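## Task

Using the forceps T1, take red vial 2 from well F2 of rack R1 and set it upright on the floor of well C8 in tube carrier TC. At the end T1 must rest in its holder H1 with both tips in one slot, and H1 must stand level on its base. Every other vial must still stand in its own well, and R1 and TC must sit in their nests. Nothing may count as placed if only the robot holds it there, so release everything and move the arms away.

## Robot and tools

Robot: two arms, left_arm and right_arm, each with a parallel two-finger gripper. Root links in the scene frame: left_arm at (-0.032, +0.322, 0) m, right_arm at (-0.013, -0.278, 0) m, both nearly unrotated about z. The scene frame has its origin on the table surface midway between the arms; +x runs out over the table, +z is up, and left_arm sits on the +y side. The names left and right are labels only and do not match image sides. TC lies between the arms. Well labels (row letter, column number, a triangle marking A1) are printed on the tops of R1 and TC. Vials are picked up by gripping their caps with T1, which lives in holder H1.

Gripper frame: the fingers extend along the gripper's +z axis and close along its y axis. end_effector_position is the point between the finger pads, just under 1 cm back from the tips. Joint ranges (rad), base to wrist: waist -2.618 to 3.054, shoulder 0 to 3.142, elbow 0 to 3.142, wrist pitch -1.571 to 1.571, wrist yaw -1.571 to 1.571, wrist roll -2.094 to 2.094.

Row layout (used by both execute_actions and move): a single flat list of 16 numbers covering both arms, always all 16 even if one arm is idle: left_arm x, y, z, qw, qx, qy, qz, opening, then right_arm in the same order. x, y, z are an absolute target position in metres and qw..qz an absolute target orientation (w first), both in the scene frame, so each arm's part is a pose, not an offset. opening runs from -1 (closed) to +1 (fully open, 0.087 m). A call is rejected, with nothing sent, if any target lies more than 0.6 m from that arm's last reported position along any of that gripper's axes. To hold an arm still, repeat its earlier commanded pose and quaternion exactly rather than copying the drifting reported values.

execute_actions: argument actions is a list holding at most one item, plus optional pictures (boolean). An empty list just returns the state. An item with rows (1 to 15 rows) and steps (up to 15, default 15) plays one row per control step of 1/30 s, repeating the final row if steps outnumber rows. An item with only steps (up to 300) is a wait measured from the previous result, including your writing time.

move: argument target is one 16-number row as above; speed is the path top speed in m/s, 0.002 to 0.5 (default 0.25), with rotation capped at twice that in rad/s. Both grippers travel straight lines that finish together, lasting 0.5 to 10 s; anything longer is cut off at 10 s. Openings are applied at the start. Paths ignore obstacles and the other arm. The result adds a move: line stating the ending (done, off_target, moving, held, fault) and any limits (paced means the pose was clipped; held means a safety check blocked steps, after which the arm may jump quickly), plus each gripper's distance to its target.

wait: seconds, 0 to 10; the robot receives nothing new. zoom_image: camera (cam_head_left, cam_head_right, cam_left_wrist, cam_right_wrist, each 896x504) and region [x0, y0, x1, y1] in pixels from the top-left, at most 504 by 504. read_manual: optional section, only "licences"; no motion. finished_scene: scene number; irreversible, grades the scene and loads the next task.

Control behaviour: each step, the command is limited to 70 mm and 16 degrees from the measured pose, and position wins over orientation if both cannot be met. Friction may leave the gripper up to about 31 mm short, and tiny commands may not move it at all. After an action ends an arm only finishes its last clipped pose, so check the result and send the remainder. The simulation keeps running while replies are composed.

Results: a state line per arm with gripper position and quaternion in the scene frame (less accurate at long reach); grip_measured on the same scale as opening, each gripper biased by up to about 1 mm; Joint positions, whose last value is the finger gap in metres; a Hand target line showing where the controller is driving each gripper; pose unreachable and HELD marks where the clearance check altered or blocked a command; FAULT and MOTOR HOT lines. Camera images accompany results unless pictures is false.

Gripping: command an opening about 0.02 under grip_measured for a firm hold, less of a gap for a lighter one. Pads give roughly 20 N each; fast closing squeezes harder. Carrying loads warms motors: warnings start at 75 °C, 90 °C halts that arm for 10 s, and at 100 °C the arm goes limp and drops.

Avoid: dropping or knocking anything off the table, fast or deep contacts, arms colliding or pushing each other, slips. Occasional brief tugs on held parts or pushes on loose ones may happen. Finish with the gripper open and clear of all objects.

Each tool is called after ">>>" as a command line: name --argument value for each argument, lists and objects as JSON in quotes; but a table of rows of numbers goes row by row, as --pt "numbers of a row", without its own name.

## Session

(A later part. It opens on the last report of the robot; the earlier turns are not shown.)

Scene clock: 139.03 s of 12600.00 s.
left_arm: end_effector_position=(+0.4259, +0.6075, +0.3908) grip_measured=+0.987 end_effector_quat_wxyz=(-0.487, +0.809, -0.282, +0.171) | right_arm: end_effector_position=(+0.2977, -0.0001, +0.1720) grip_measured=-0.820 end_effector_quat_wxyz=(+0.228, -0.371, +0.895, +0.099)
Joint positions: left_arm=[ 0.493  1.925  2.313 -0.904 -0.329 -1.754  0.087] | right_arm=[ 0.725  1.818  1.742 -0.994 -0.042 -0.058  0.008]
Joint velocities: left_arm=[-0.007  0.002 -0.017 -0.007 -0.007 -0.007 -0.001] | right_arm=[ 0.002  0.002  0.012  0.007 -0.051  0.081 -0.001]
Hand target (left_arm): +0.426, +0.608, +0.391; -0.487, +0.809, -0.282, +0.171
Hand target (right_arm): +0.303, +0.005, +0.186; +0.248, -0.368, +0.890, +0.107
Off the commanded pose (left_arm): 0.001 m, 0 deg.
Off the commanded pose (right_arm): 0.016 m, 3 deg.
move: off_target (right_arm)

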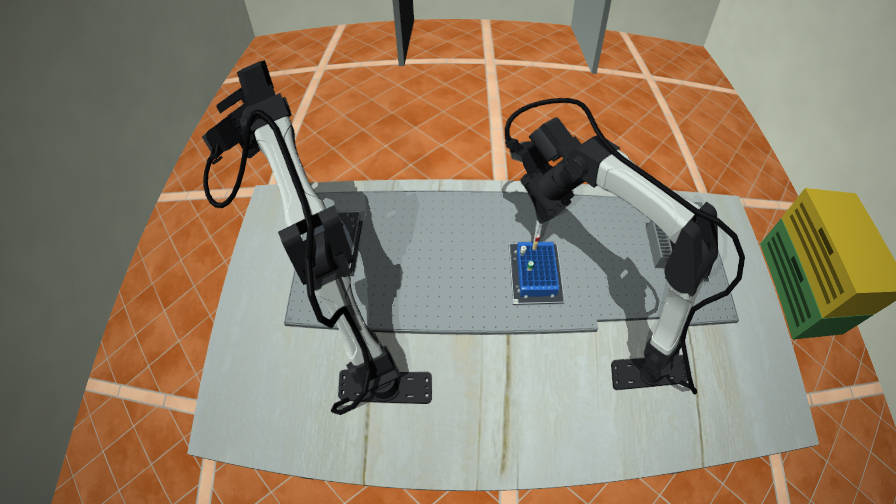

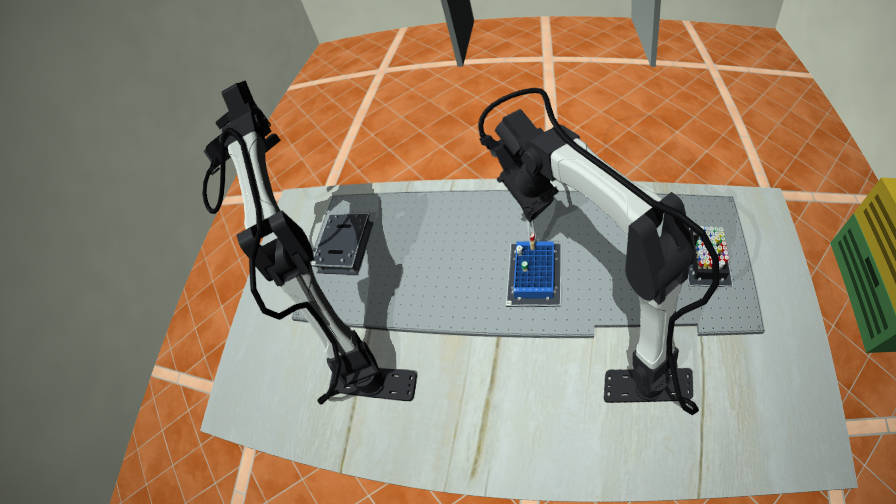

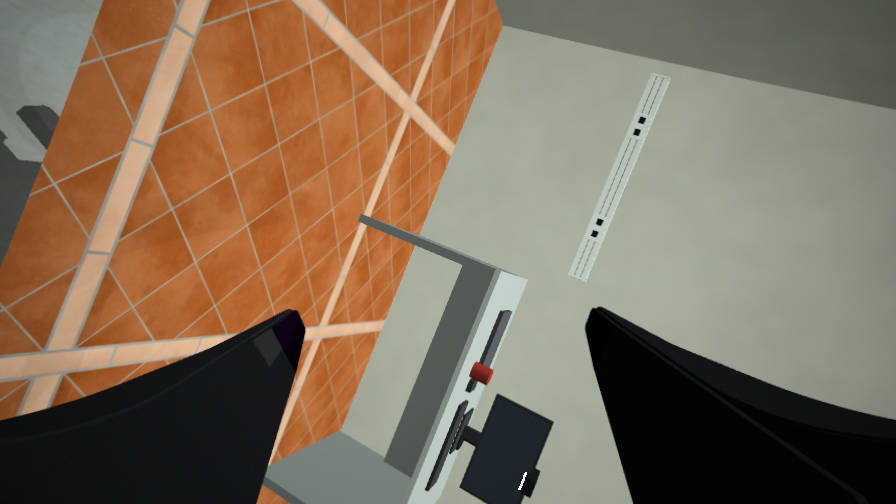

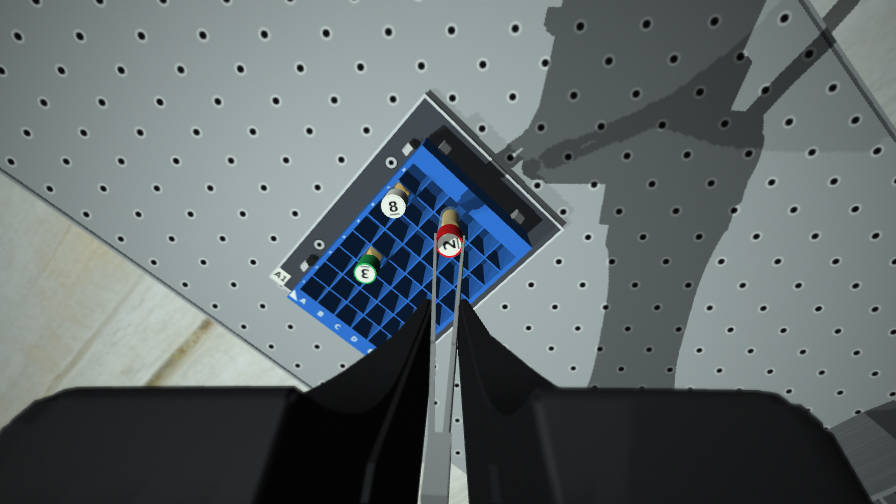

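>>> move --target '[0.426,0.608,0.391,-0.487,0.809,-0.282,0.171,1,0.3055,0.0068,0.191,0.256,-0.368,0.887,0.110,-0.825]' --speed 0.02

>>> zoom_image --camera "cam_right_wrist" --region '[380, 140, 520, 280]'

Scene clock: 141.60 s of 12600.00 s.
left_arm: end_effector_position=(+0.4259, +0.6075, +0.3908) grip_measured=+0.987 end_effector_quat_wxyz=(-0.487, +0.809, -0.282, +0.171) | right_arm: end_effector_position=(+0.3000, +0.0019, +0.1775) grip_measured=-0.820 end_effector_quat_wxyz=(+0.235, -0.370, +0.893, +0.102)
Joint positions: left_arm=[ 0.493  1.925  2.313 -0.904 -0.329 -1.754  0.087] | right_arm=[ 0.725  1.818  1.759 -0.995 -0.042 -0.058  0.008]
Joint velocities: left_arm=[ 0.002 -0.012 -0.046 -0.022  0.081  0.022 -0.001] | right_arm=[ 0.002 -0.002  0.002 -0.037 -0.007  0.007 -0.   ]
Hand target (left_arm): +0.426, +0.608, +0.391; -0.487, +0.809, -0.282, +0.171
Hand target (right_arm): +0.305, +0.006, +0.191; +0.256, -0.368, +0.887, +0.110
Off the commanded pose (left_arm): 0.001 m, 0 deg.
Off the commanded pose (right_arm): 0.015 m, 3 deg.
move: off_target (right_arm)

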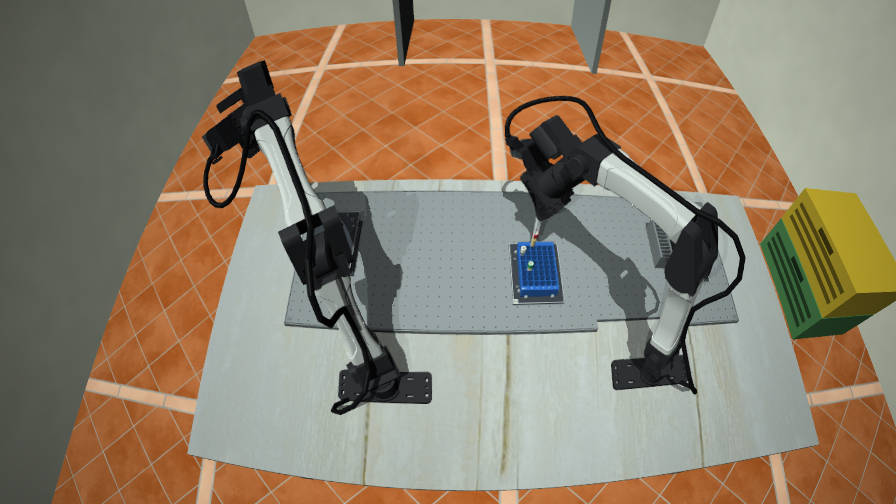

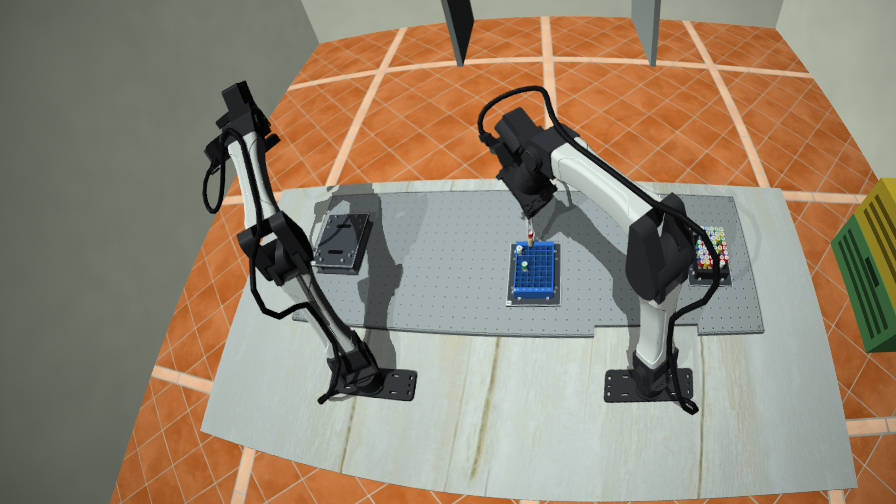

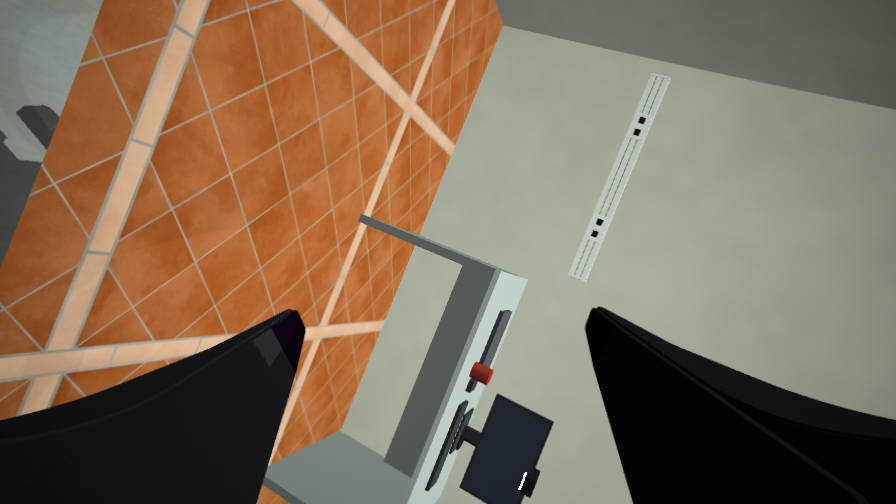

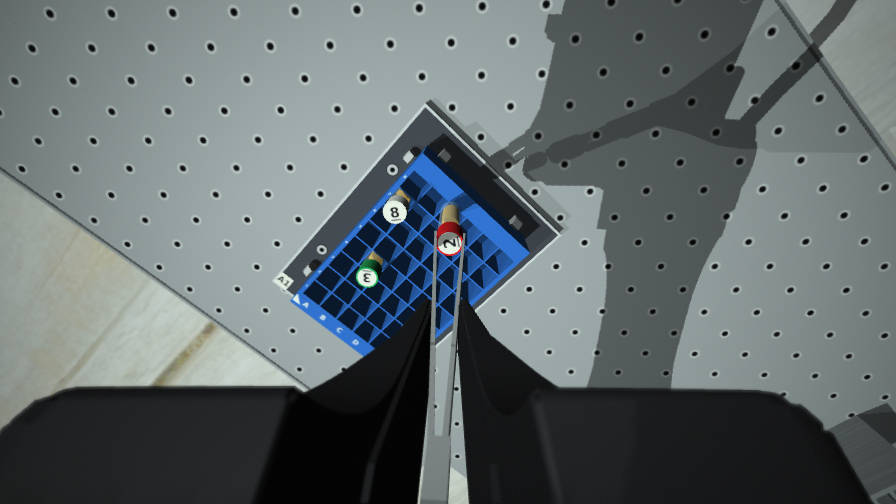

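Region (380, 140, 520, 280) of cam_right_wrist's 896x504 image, scaled by 3.600, with more detail than that image has.

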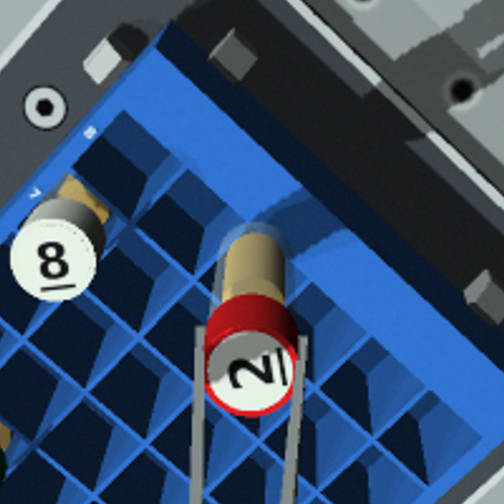

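>>> move --target '[0.426,0.608,0.391,-0.487,0.809,-0.282,0.171,1,0.2965,-0.0012,0.169,0.224,-0.371,0.896,0.0975,-0.825]' --speed 0.008

>>> zoom_image --camera "cam_right_wrist" --region '[380, 140, 520, 280]'

Scene clock: 147.07 s of 12600.00 s.
left_arm: end_effector_position=(+0.4259, +0.6075, +0.3908) grip_measured=+0.987 end_effector_quat_wxyz=(-0.487, +0.809, -0.282, +0.171) | right_arm: end_effector_position=(+0.3000, +0.0019, +0.1775) grip_measured=-0.820 end_effector_quat_wxyz=(+0.235, -0.370, +0.893, +0.102)
Joint positions: left_arm=[ 0.493  1.925  2.313 -0.904 -0.329 -1.754  0.087] | right_arm=[ 0.725  1.818  1.759 -0.995 -0.042 -0.058  0.008]
Joint velocities: left_arm=[-0.002  0.007 -0.017 -0.007 -0.139 -0.066  0.   ] | right_arm=[-0.002 -0.002 -0.007 -0.066 -0.007 -0.066  0.   ]
Hand target (left_arm): +0.426, +0.608, +0.391; -0.487, +0.809, -0.282, +0.171
Hand target (right_arm): +0.297, -0.001, +0.169; +0.224, -0.371, +0.896, +0.098
Off the commanded pose (left_arm): 0.001 m, 0 deg.
Off the commanded pose (right_arm): 0.010 m, 1 deg.
After step 90, 0.70 s passed at rest.
move: done

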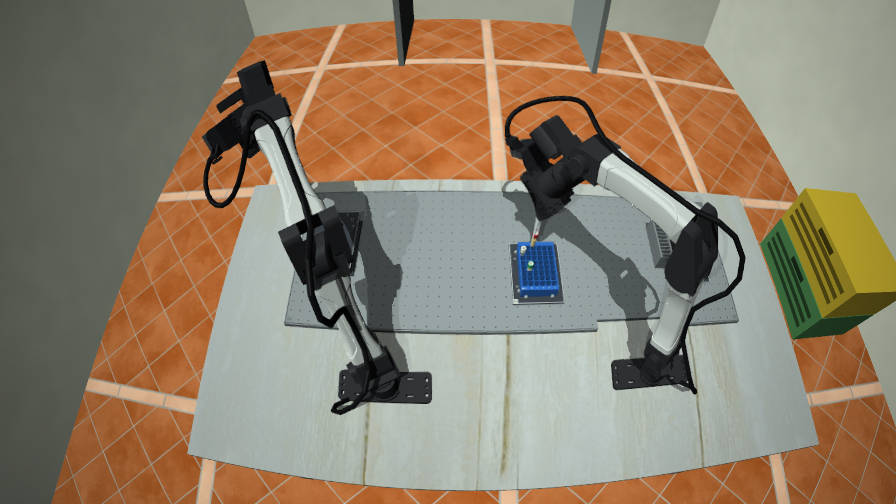

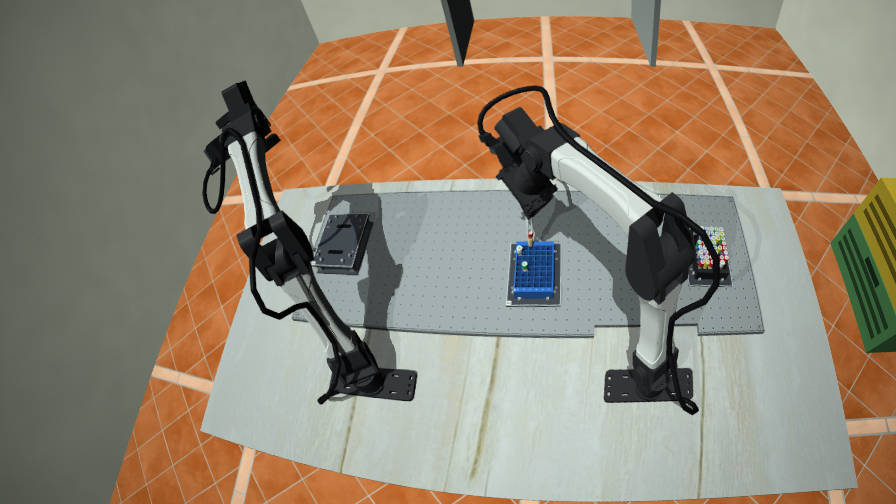

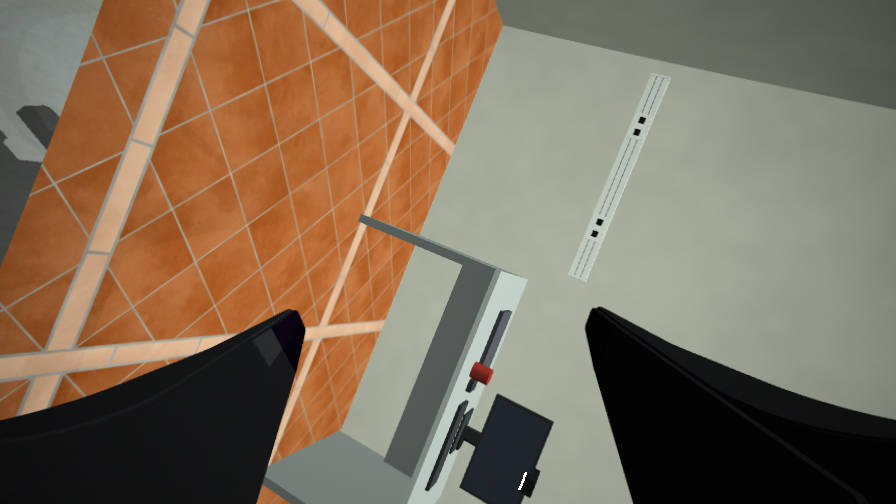

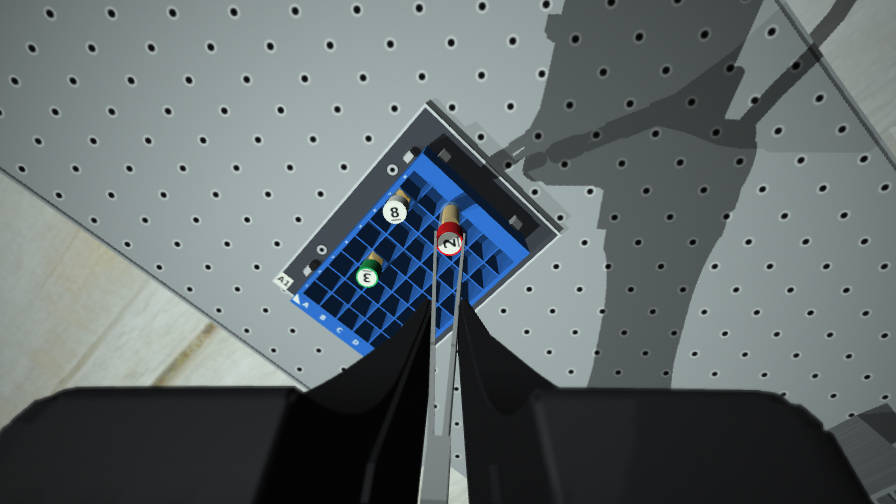

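Region (380, 140, 520, 280) of cam_right_wrist's 896x504 image, scaled by 3.600, with more detail than that image has.

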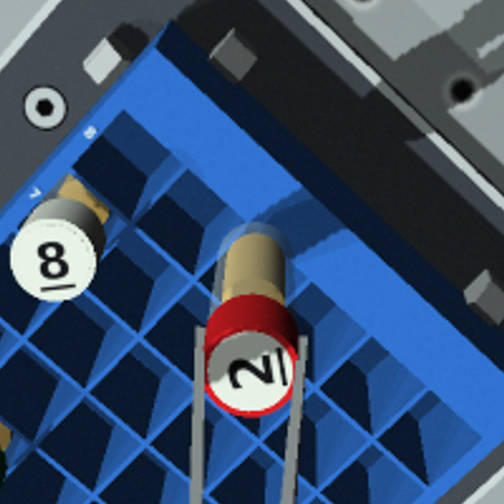

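Stiction. Push a bit further along the same line.

>>> execute_actions --actions '[{"rows":[[0.426,0.608,0.391,-0.487,0.809,-0.282,0.171,1,0.2953,-0.0022,0.166,0.220,-0.3715,0.897,0.096,-0.825]],"steps":15}]'

>>> zoom_image --camera "cam_right_wrist" --region '[380, 140, 520, 280]'

Scene clock: 148.53 s of 12600.00 s.
left_arm: end_effector_position=(+0.4259, +0.6075, +0.3908) grip_measured=+0.987 end_effector_quat_wxyz=(-0.487, +0.809, -0.282, +0.171) | right_arm: end_effector_position=(+0.3000, +0.0019, +0.1775) grip_measured=-0.820 end_effector_quat_wxyz=(+0.235, -0.370, +0.893, +0.102)
Joint positions: left_arm=[ 0.493  1.925  2.313 -0.904 -0.329 -1.754  0.087] | right_arm=[ 0.725  1.818  1.759 -0.995 -0.042 -0.058  0.008]
Joint velocities: left_arm=[ 0.007 -0.007 -0.002 -0.037  0.022  0.022 -0.001] | right_arm=[-0.012  0.002  0.007  0.037 -0.037  0.007 -0.   ]
Hand target (left_arm): +0.426, +0.608, +0.391; -0.487, +0.809, -0.282, +0.171
Hand target (right_arm): +0.295, -0.002, +0.166; +0.220, -0.372, +0.897, +0.096
Off the commanded pose (left_arm): 0.001 m, 0 deg.
Off the commanded pose (right_arm): 0.013 m, 2 deg.
Steps of this call (steps 1 to 29: nothing new was sent; steps 30 to 44: all 15 steps of this action). Readings (end_effector_position):
30: left_arm (+0.4259, +0.6075, +0.3908) | right_arm (+0.3000, +0.0019, +0.1775)
31: left_arm (+0.4259, +0.6075, +0.3908) | right_arm (+0.3000, +0.0019, +0.1775)
33: left_arm (+0.4259, +0.6075, +0.3908) | right_arm (+0.3000, +0.0019, +0.1775)
37: left_arm (+0.4259, +0.6075, +0.3908) | right_arm (+0.3000, +0.0019, +0.1775)
44: the state above

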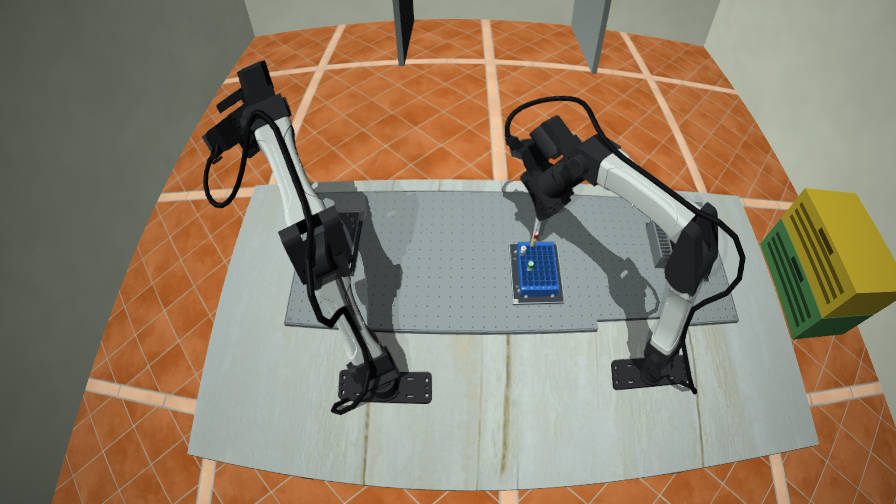

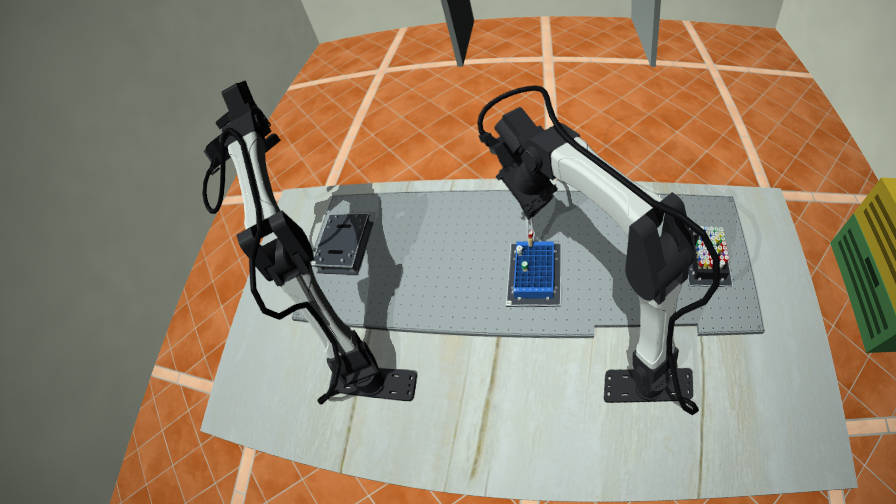

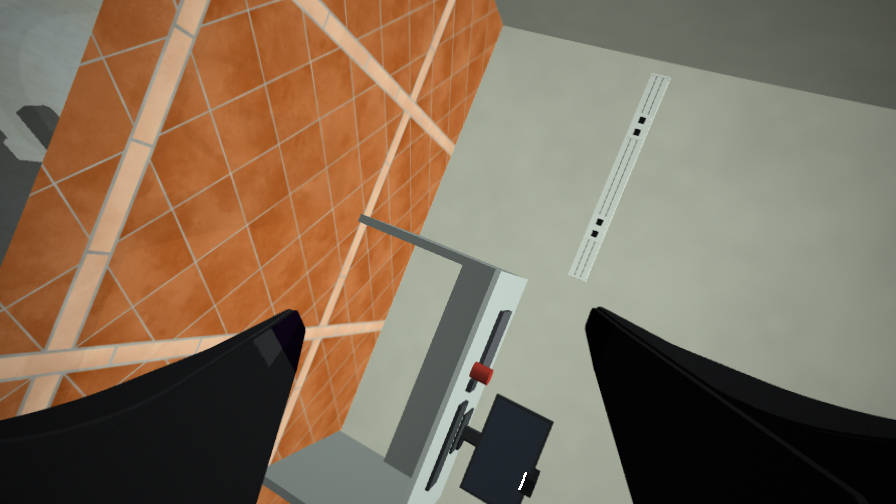

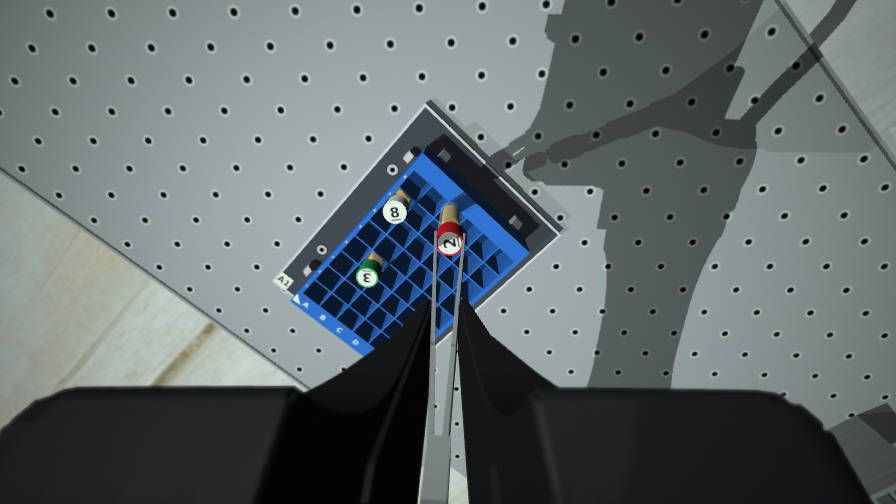

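Region (380, 140, 520, 280) of cam_right_wrist's 896x504 image, scaled by 3.600, with more detail than that image has.

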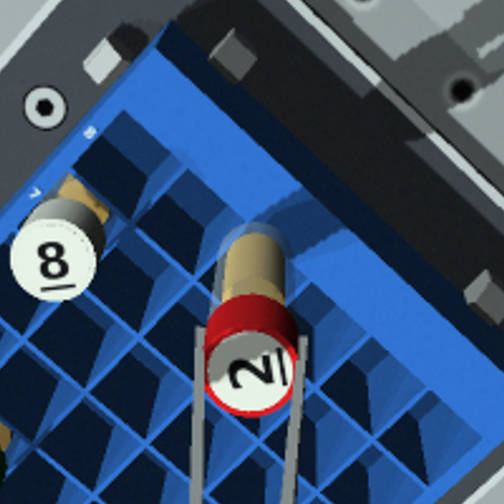

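>>> move --target '[0.426,0.608,0.391,-0.487,0.809,-0.282,0.171,1,0.2958,-0.0018,0.1756,0.224,-0.371,0.896,0.0975,-0.825]' --speed 0.01

>>> zoom_image --camera "cam_right_wrist" --region '[380, 140, 520, 280]'

Scene clock: 150.87 s of 12600.00 s.
left_arm: end_effector_position=(+0.4259, +0.6075, +0.3908) grip_measured=+0.987 end_effector_quat_wxyz=(-0.487, +0.809, -0.282, +0.171) | right_arm: end_effector_position=(+0.2977, -0.0001, +0.1764) grip_measured=-0.820 end_effector_quat_wxyz=(+0.229, -0.371, +0.894, +0.100)
Joint positions: left_arm=[ 0.493  1.925  2.313 -0.904 -0.329 -1.754  0.087] | right_arm=[ 0.725  1.818  1.759 -1.007 -0.042 -0.058  0.008]
Joint velocities: left_arm=[-0.007  0.012 -0.017 -0.066  0.007  0.022 -0.   ] | right_arm=[ 0.002  0.002 -0.002  0.022 -0.066 -0.022 -0.   ]
Hand target (left_arm): +0.426, +0.608, +0.391; -0.487, +0.809, -0.282, +0.171
Hand target (right_arm): +0.296, -0.002, +0.175; +0.224, -0.371, +0.896, +0.098
Off the commanded pose (left_arm): 0.001 m, 0 deg.
Off the commanded pose (right_arm): 0.003 m, 1 deg.
move: done

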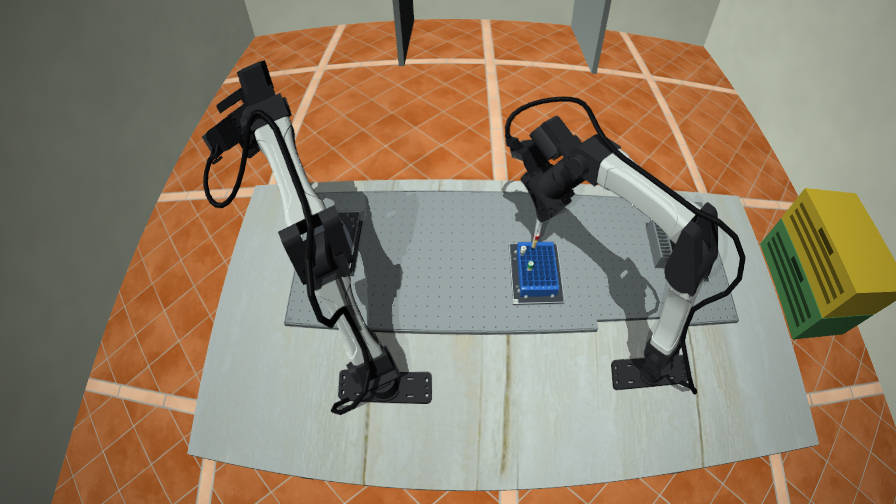

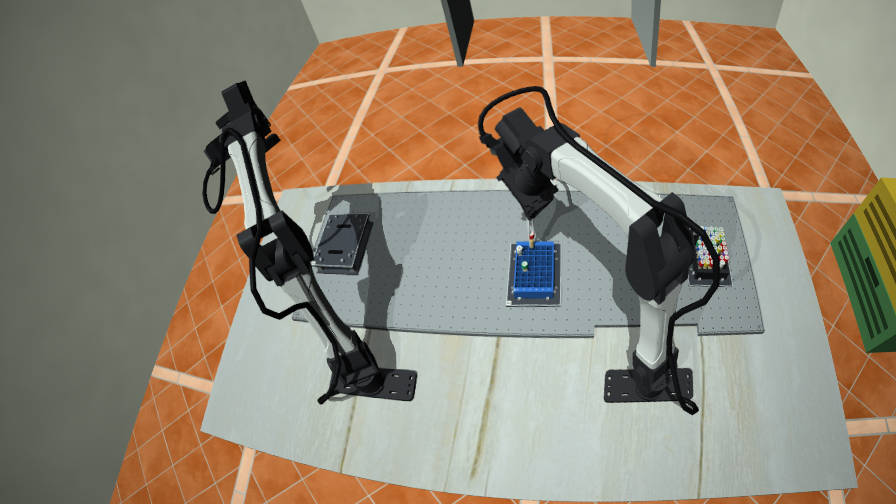

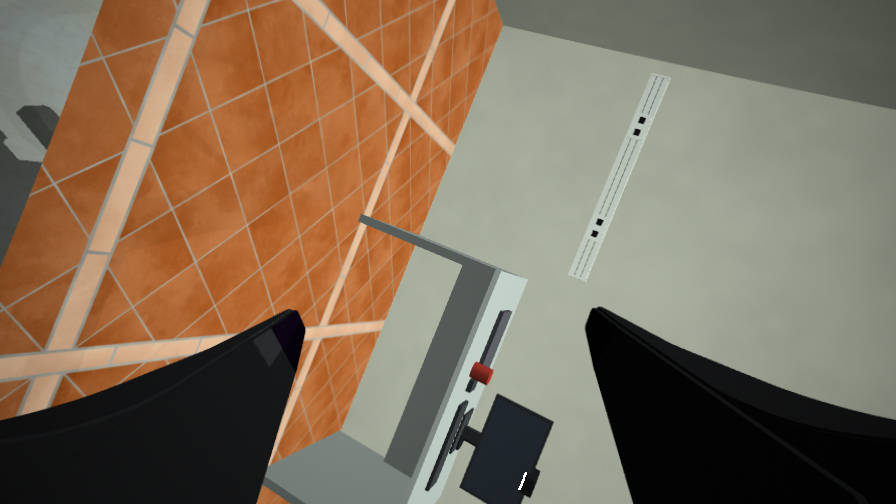

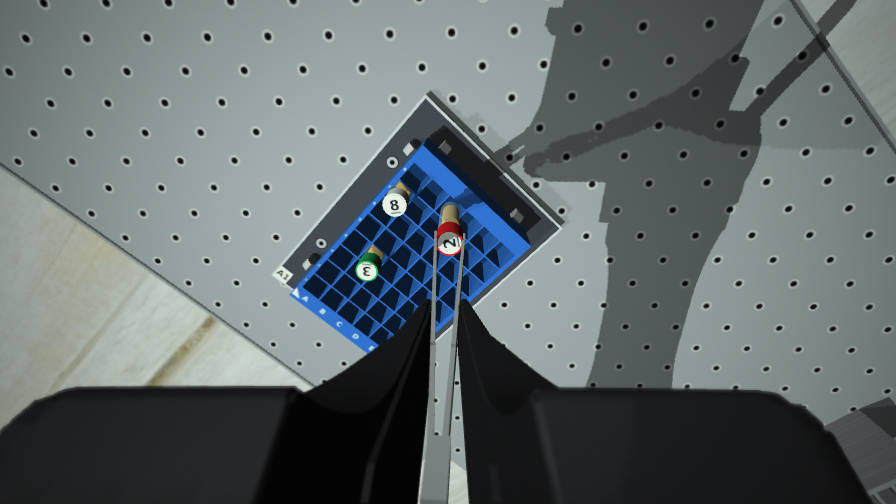

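Region (380, 140, 520, 280) of cam_right_wrist's 896x504 image, scaled by 3.600, with more detail than that image has.

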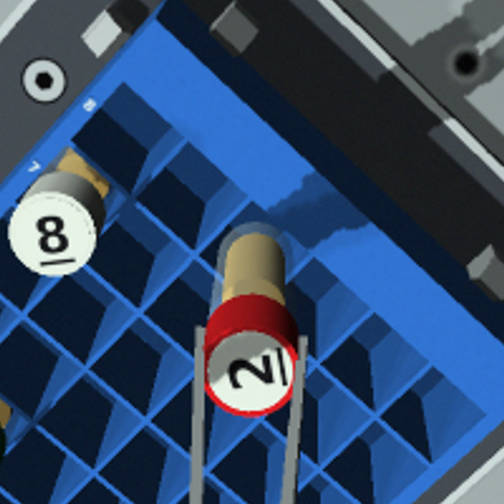

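>>> move --target '[0.426,0.608,0.391,-0.487,0.809,-0.282,0.171,1,0.2994,0.0014,0.1605,0.211,-0.373,0.8985,0.093,-0.825]' --speed 0.01

>>> zoom_image --camera "cam_right_wrist" --region '[380, 140, 520, 280]'

Scene clock: 154.17 s of 12600.00 s.
left_arm: end_effector_position=(+0.4259, +0.6075, +0.3908) grip_measured=+0.987 end_effector_quat_wxyz=(-0.487, +0.809, -0.282, +0.171) | right_arm: end_effector_position=(+0.2988, +0.0009, +0.1652) grip_measured=-0.820 end_effector_quat_wxyz=(+0.216, -0.372, +0.898, +0.096)
Joint positions: left_arm=[ 0.493  1.925  2.313 -0.904 -0.329 -1.754  0.087] | right_arm=[ 0.725  1.846  1.759 -1.008 -0.042 -0.058  0.008]
Joint velocities: left_arm=[-0.007 -0.012 -0.042 -0.007 -0.007 -0.037 -0.001] | right_arm=[-0.017 -0.017  0.002  0.066 -0.022  0.066  0.001]
Hand target (left_arm): +0.426, +0.608, +0.391; -0.487, +0.809, -0.282, +0.171
Hand target (right_arm): +0.299, +0.002, +0.160; +0.211, -0.373, +0.899, +0.093
Off the commanded pose (left_arm): 0.001 m, 0 deg.
Off the commanded pose (right_arm): 0.005 m, 1 deg.
move: done

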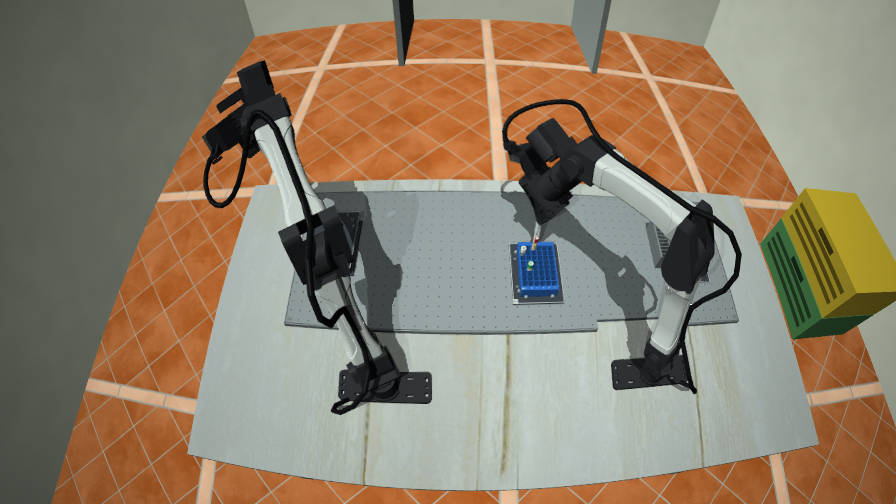

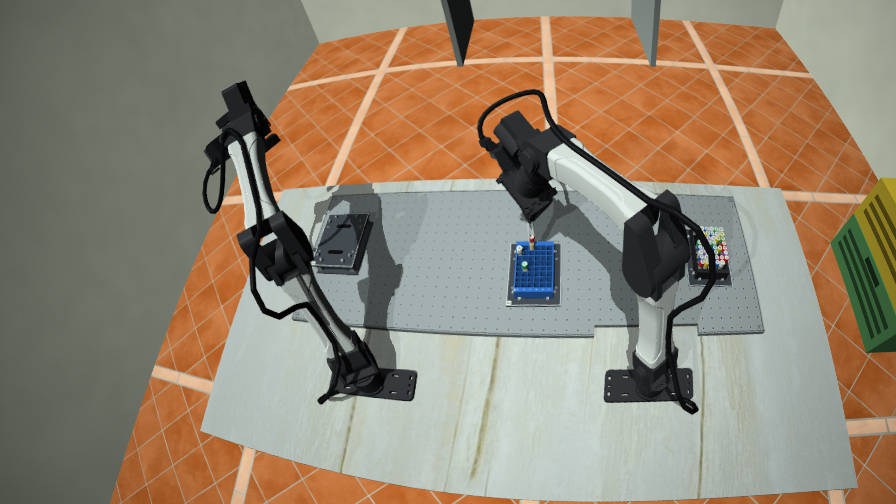

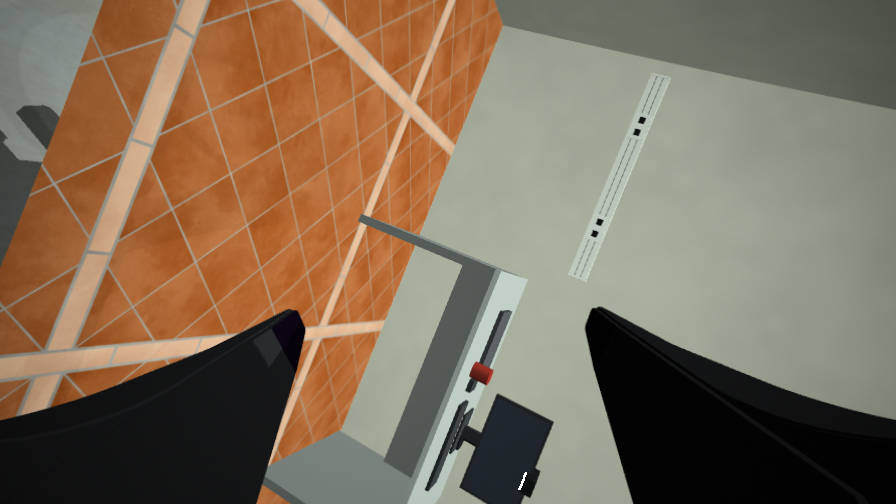

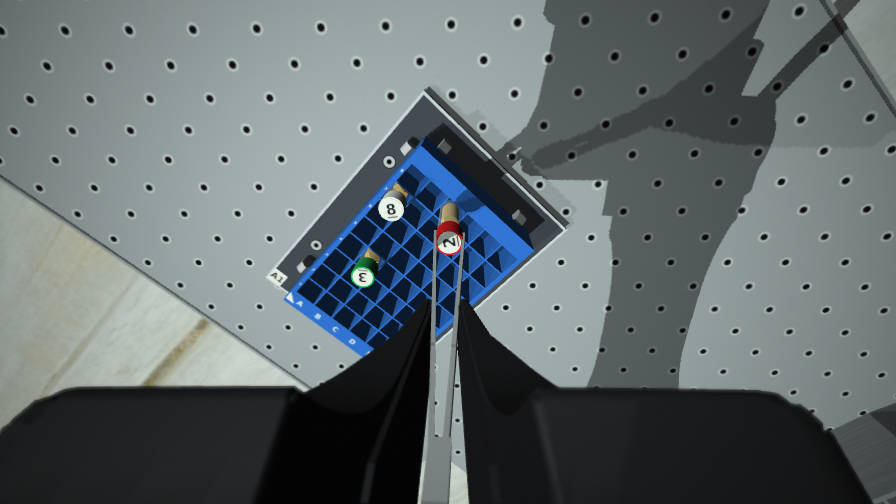

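Region (380, 140, 520, 280) of cam_right_wrist's 896x504 image, scaled by 3.600, with more detail than that image has.

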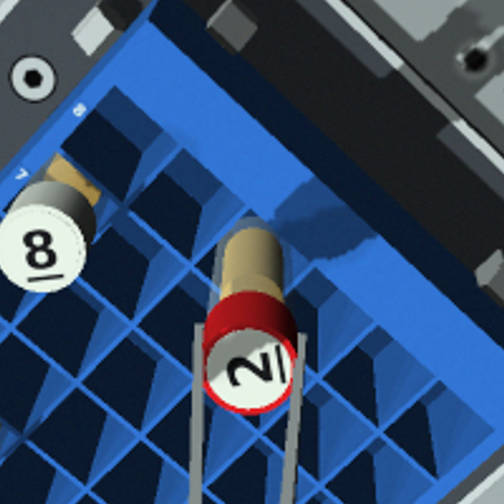

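In. Continue down.

>>> move --target '[0.426,0.608,0.391,-0.487,0.809,-0.282,0.171,1,0.3005,0.0024,0.143,0.213,-0.373,0.898,0.094,-0.825]' --speed 0.012

>>> zoom_image --camera "cam_right_wrist" --region '[380, 140, 520, 280]'

>>> zoom_image --camera "cam_head_left" --region '[510, 220, 560, 270]'

Scene clock: 157.40 s of 12600.00 s.
left_arm: end_effector_position=(+0.4259, +0.6075, +0.3908) grip_measured=+0.987 end_effector_quat_wxyz=(-0.487, +0.809, -0.282, +0.171) | right_arm: end_effector_position=(+0.2998, +0.0018, +0.1512) grip_measured=-0.820 end_effector_quat_wxyz=(+0.216, -0.372, +0.898, +0.095)
Joint positions: left_arm=[ 0.493  1.925  2.313 -0.904 -0.329 -1.754  0.087] | right_arm=[ 0.725  1.846  1.703 -0.954 -0.042 -0.058  0.008]
Joint velocities: left_arm=[-0.017  0.012 -0.012 -0.007  0.037  0.081 -0.   ] | right_arm=[ 0.007 -0.002 -0.017 -0.022 -0.066 -0.007  0.   ]
Hand target (left_arm): +0.426, +0.608, +0.391; -0.487, +0.809, -0.282, +0.171
Hand target (right_arm): +0.301, +0.003, +0.143; +0.213, -0.373, +0.898, +0.094
Off the commanded pose (left_arm): 0.001 m, 0 deg.
Off the commanded pose (right_arm): 0.008 m, 0 deg.
move: done

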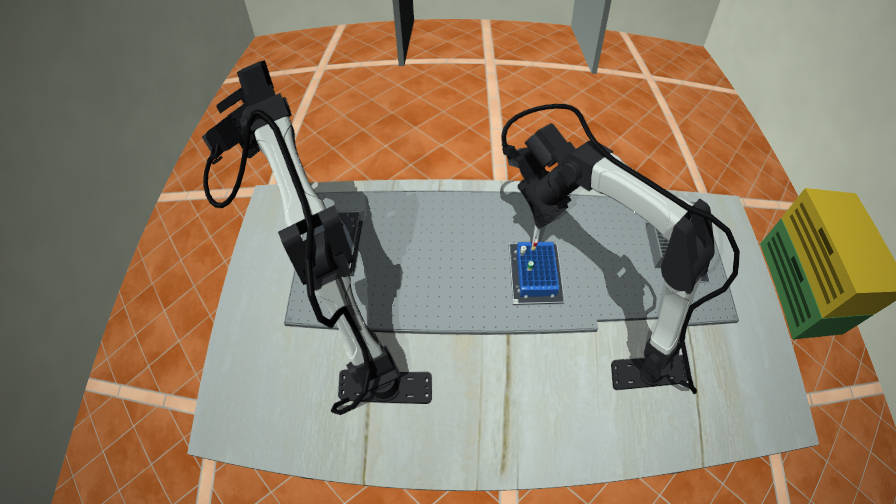

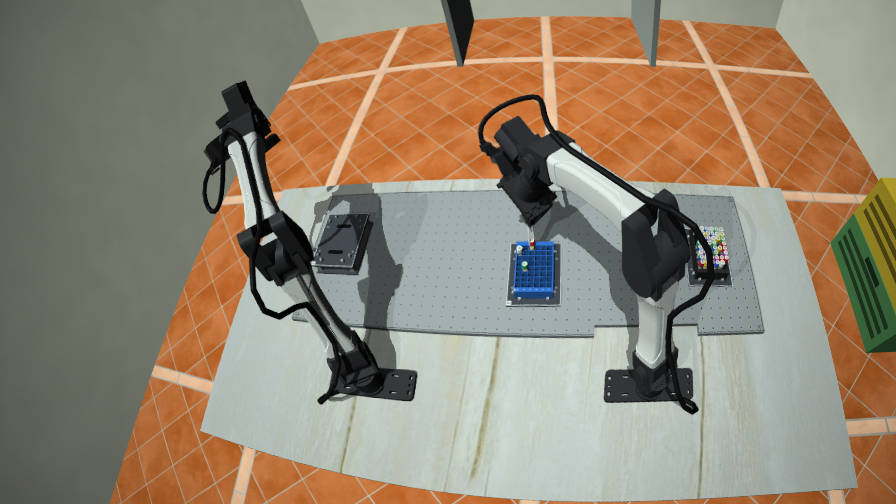

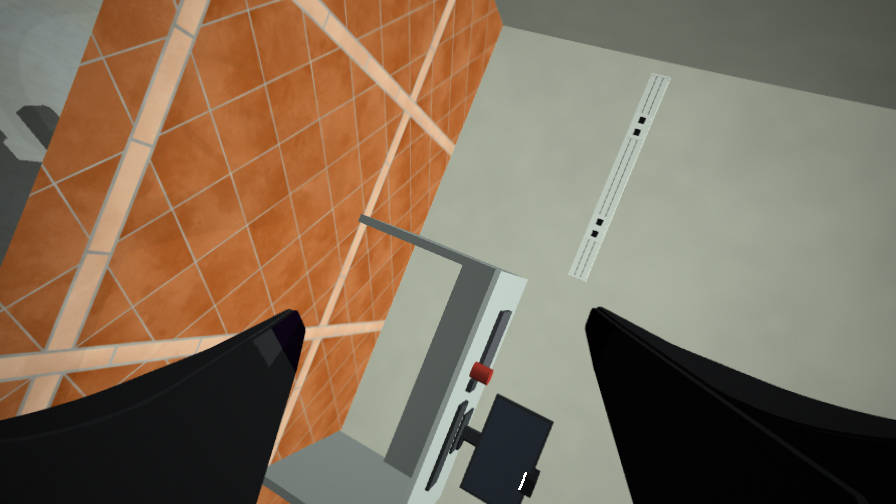

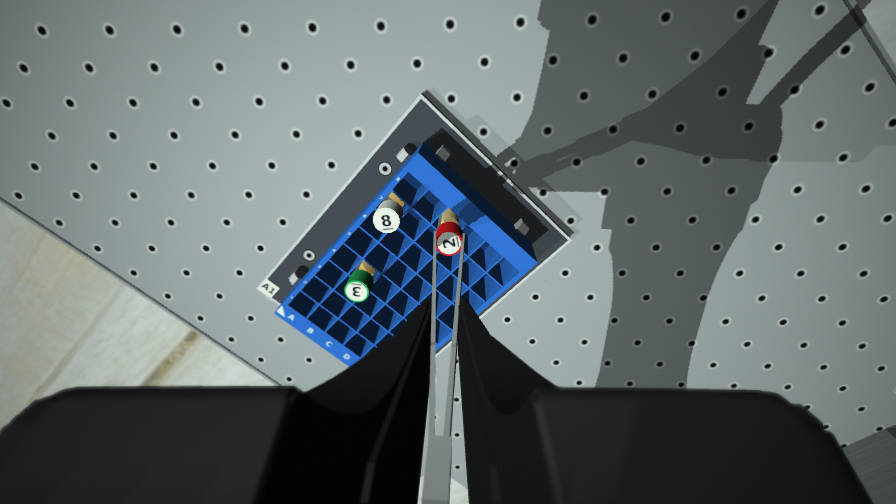

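Region (380, 140, 520, 280) of cam_right_wrist's 896x504 image, scaled by 3.600, with more detail than that image has.

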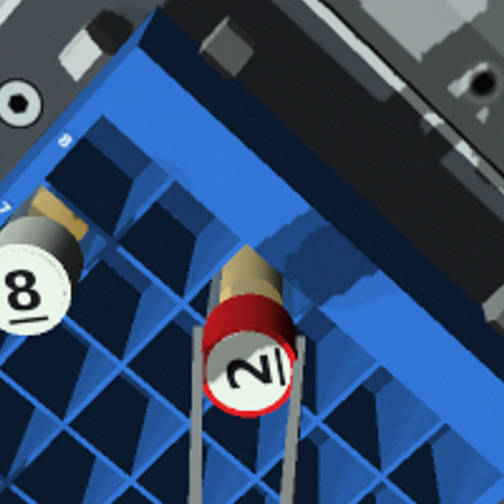

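Region (510, 220, 560, 270) of cam_head_left's 896x504 image, scaled by 10.080, with more detail than that image has.

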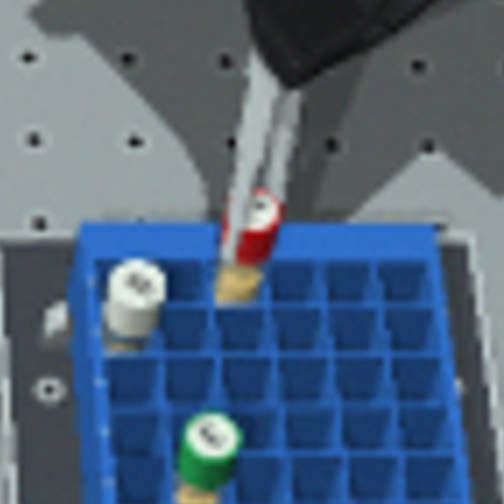

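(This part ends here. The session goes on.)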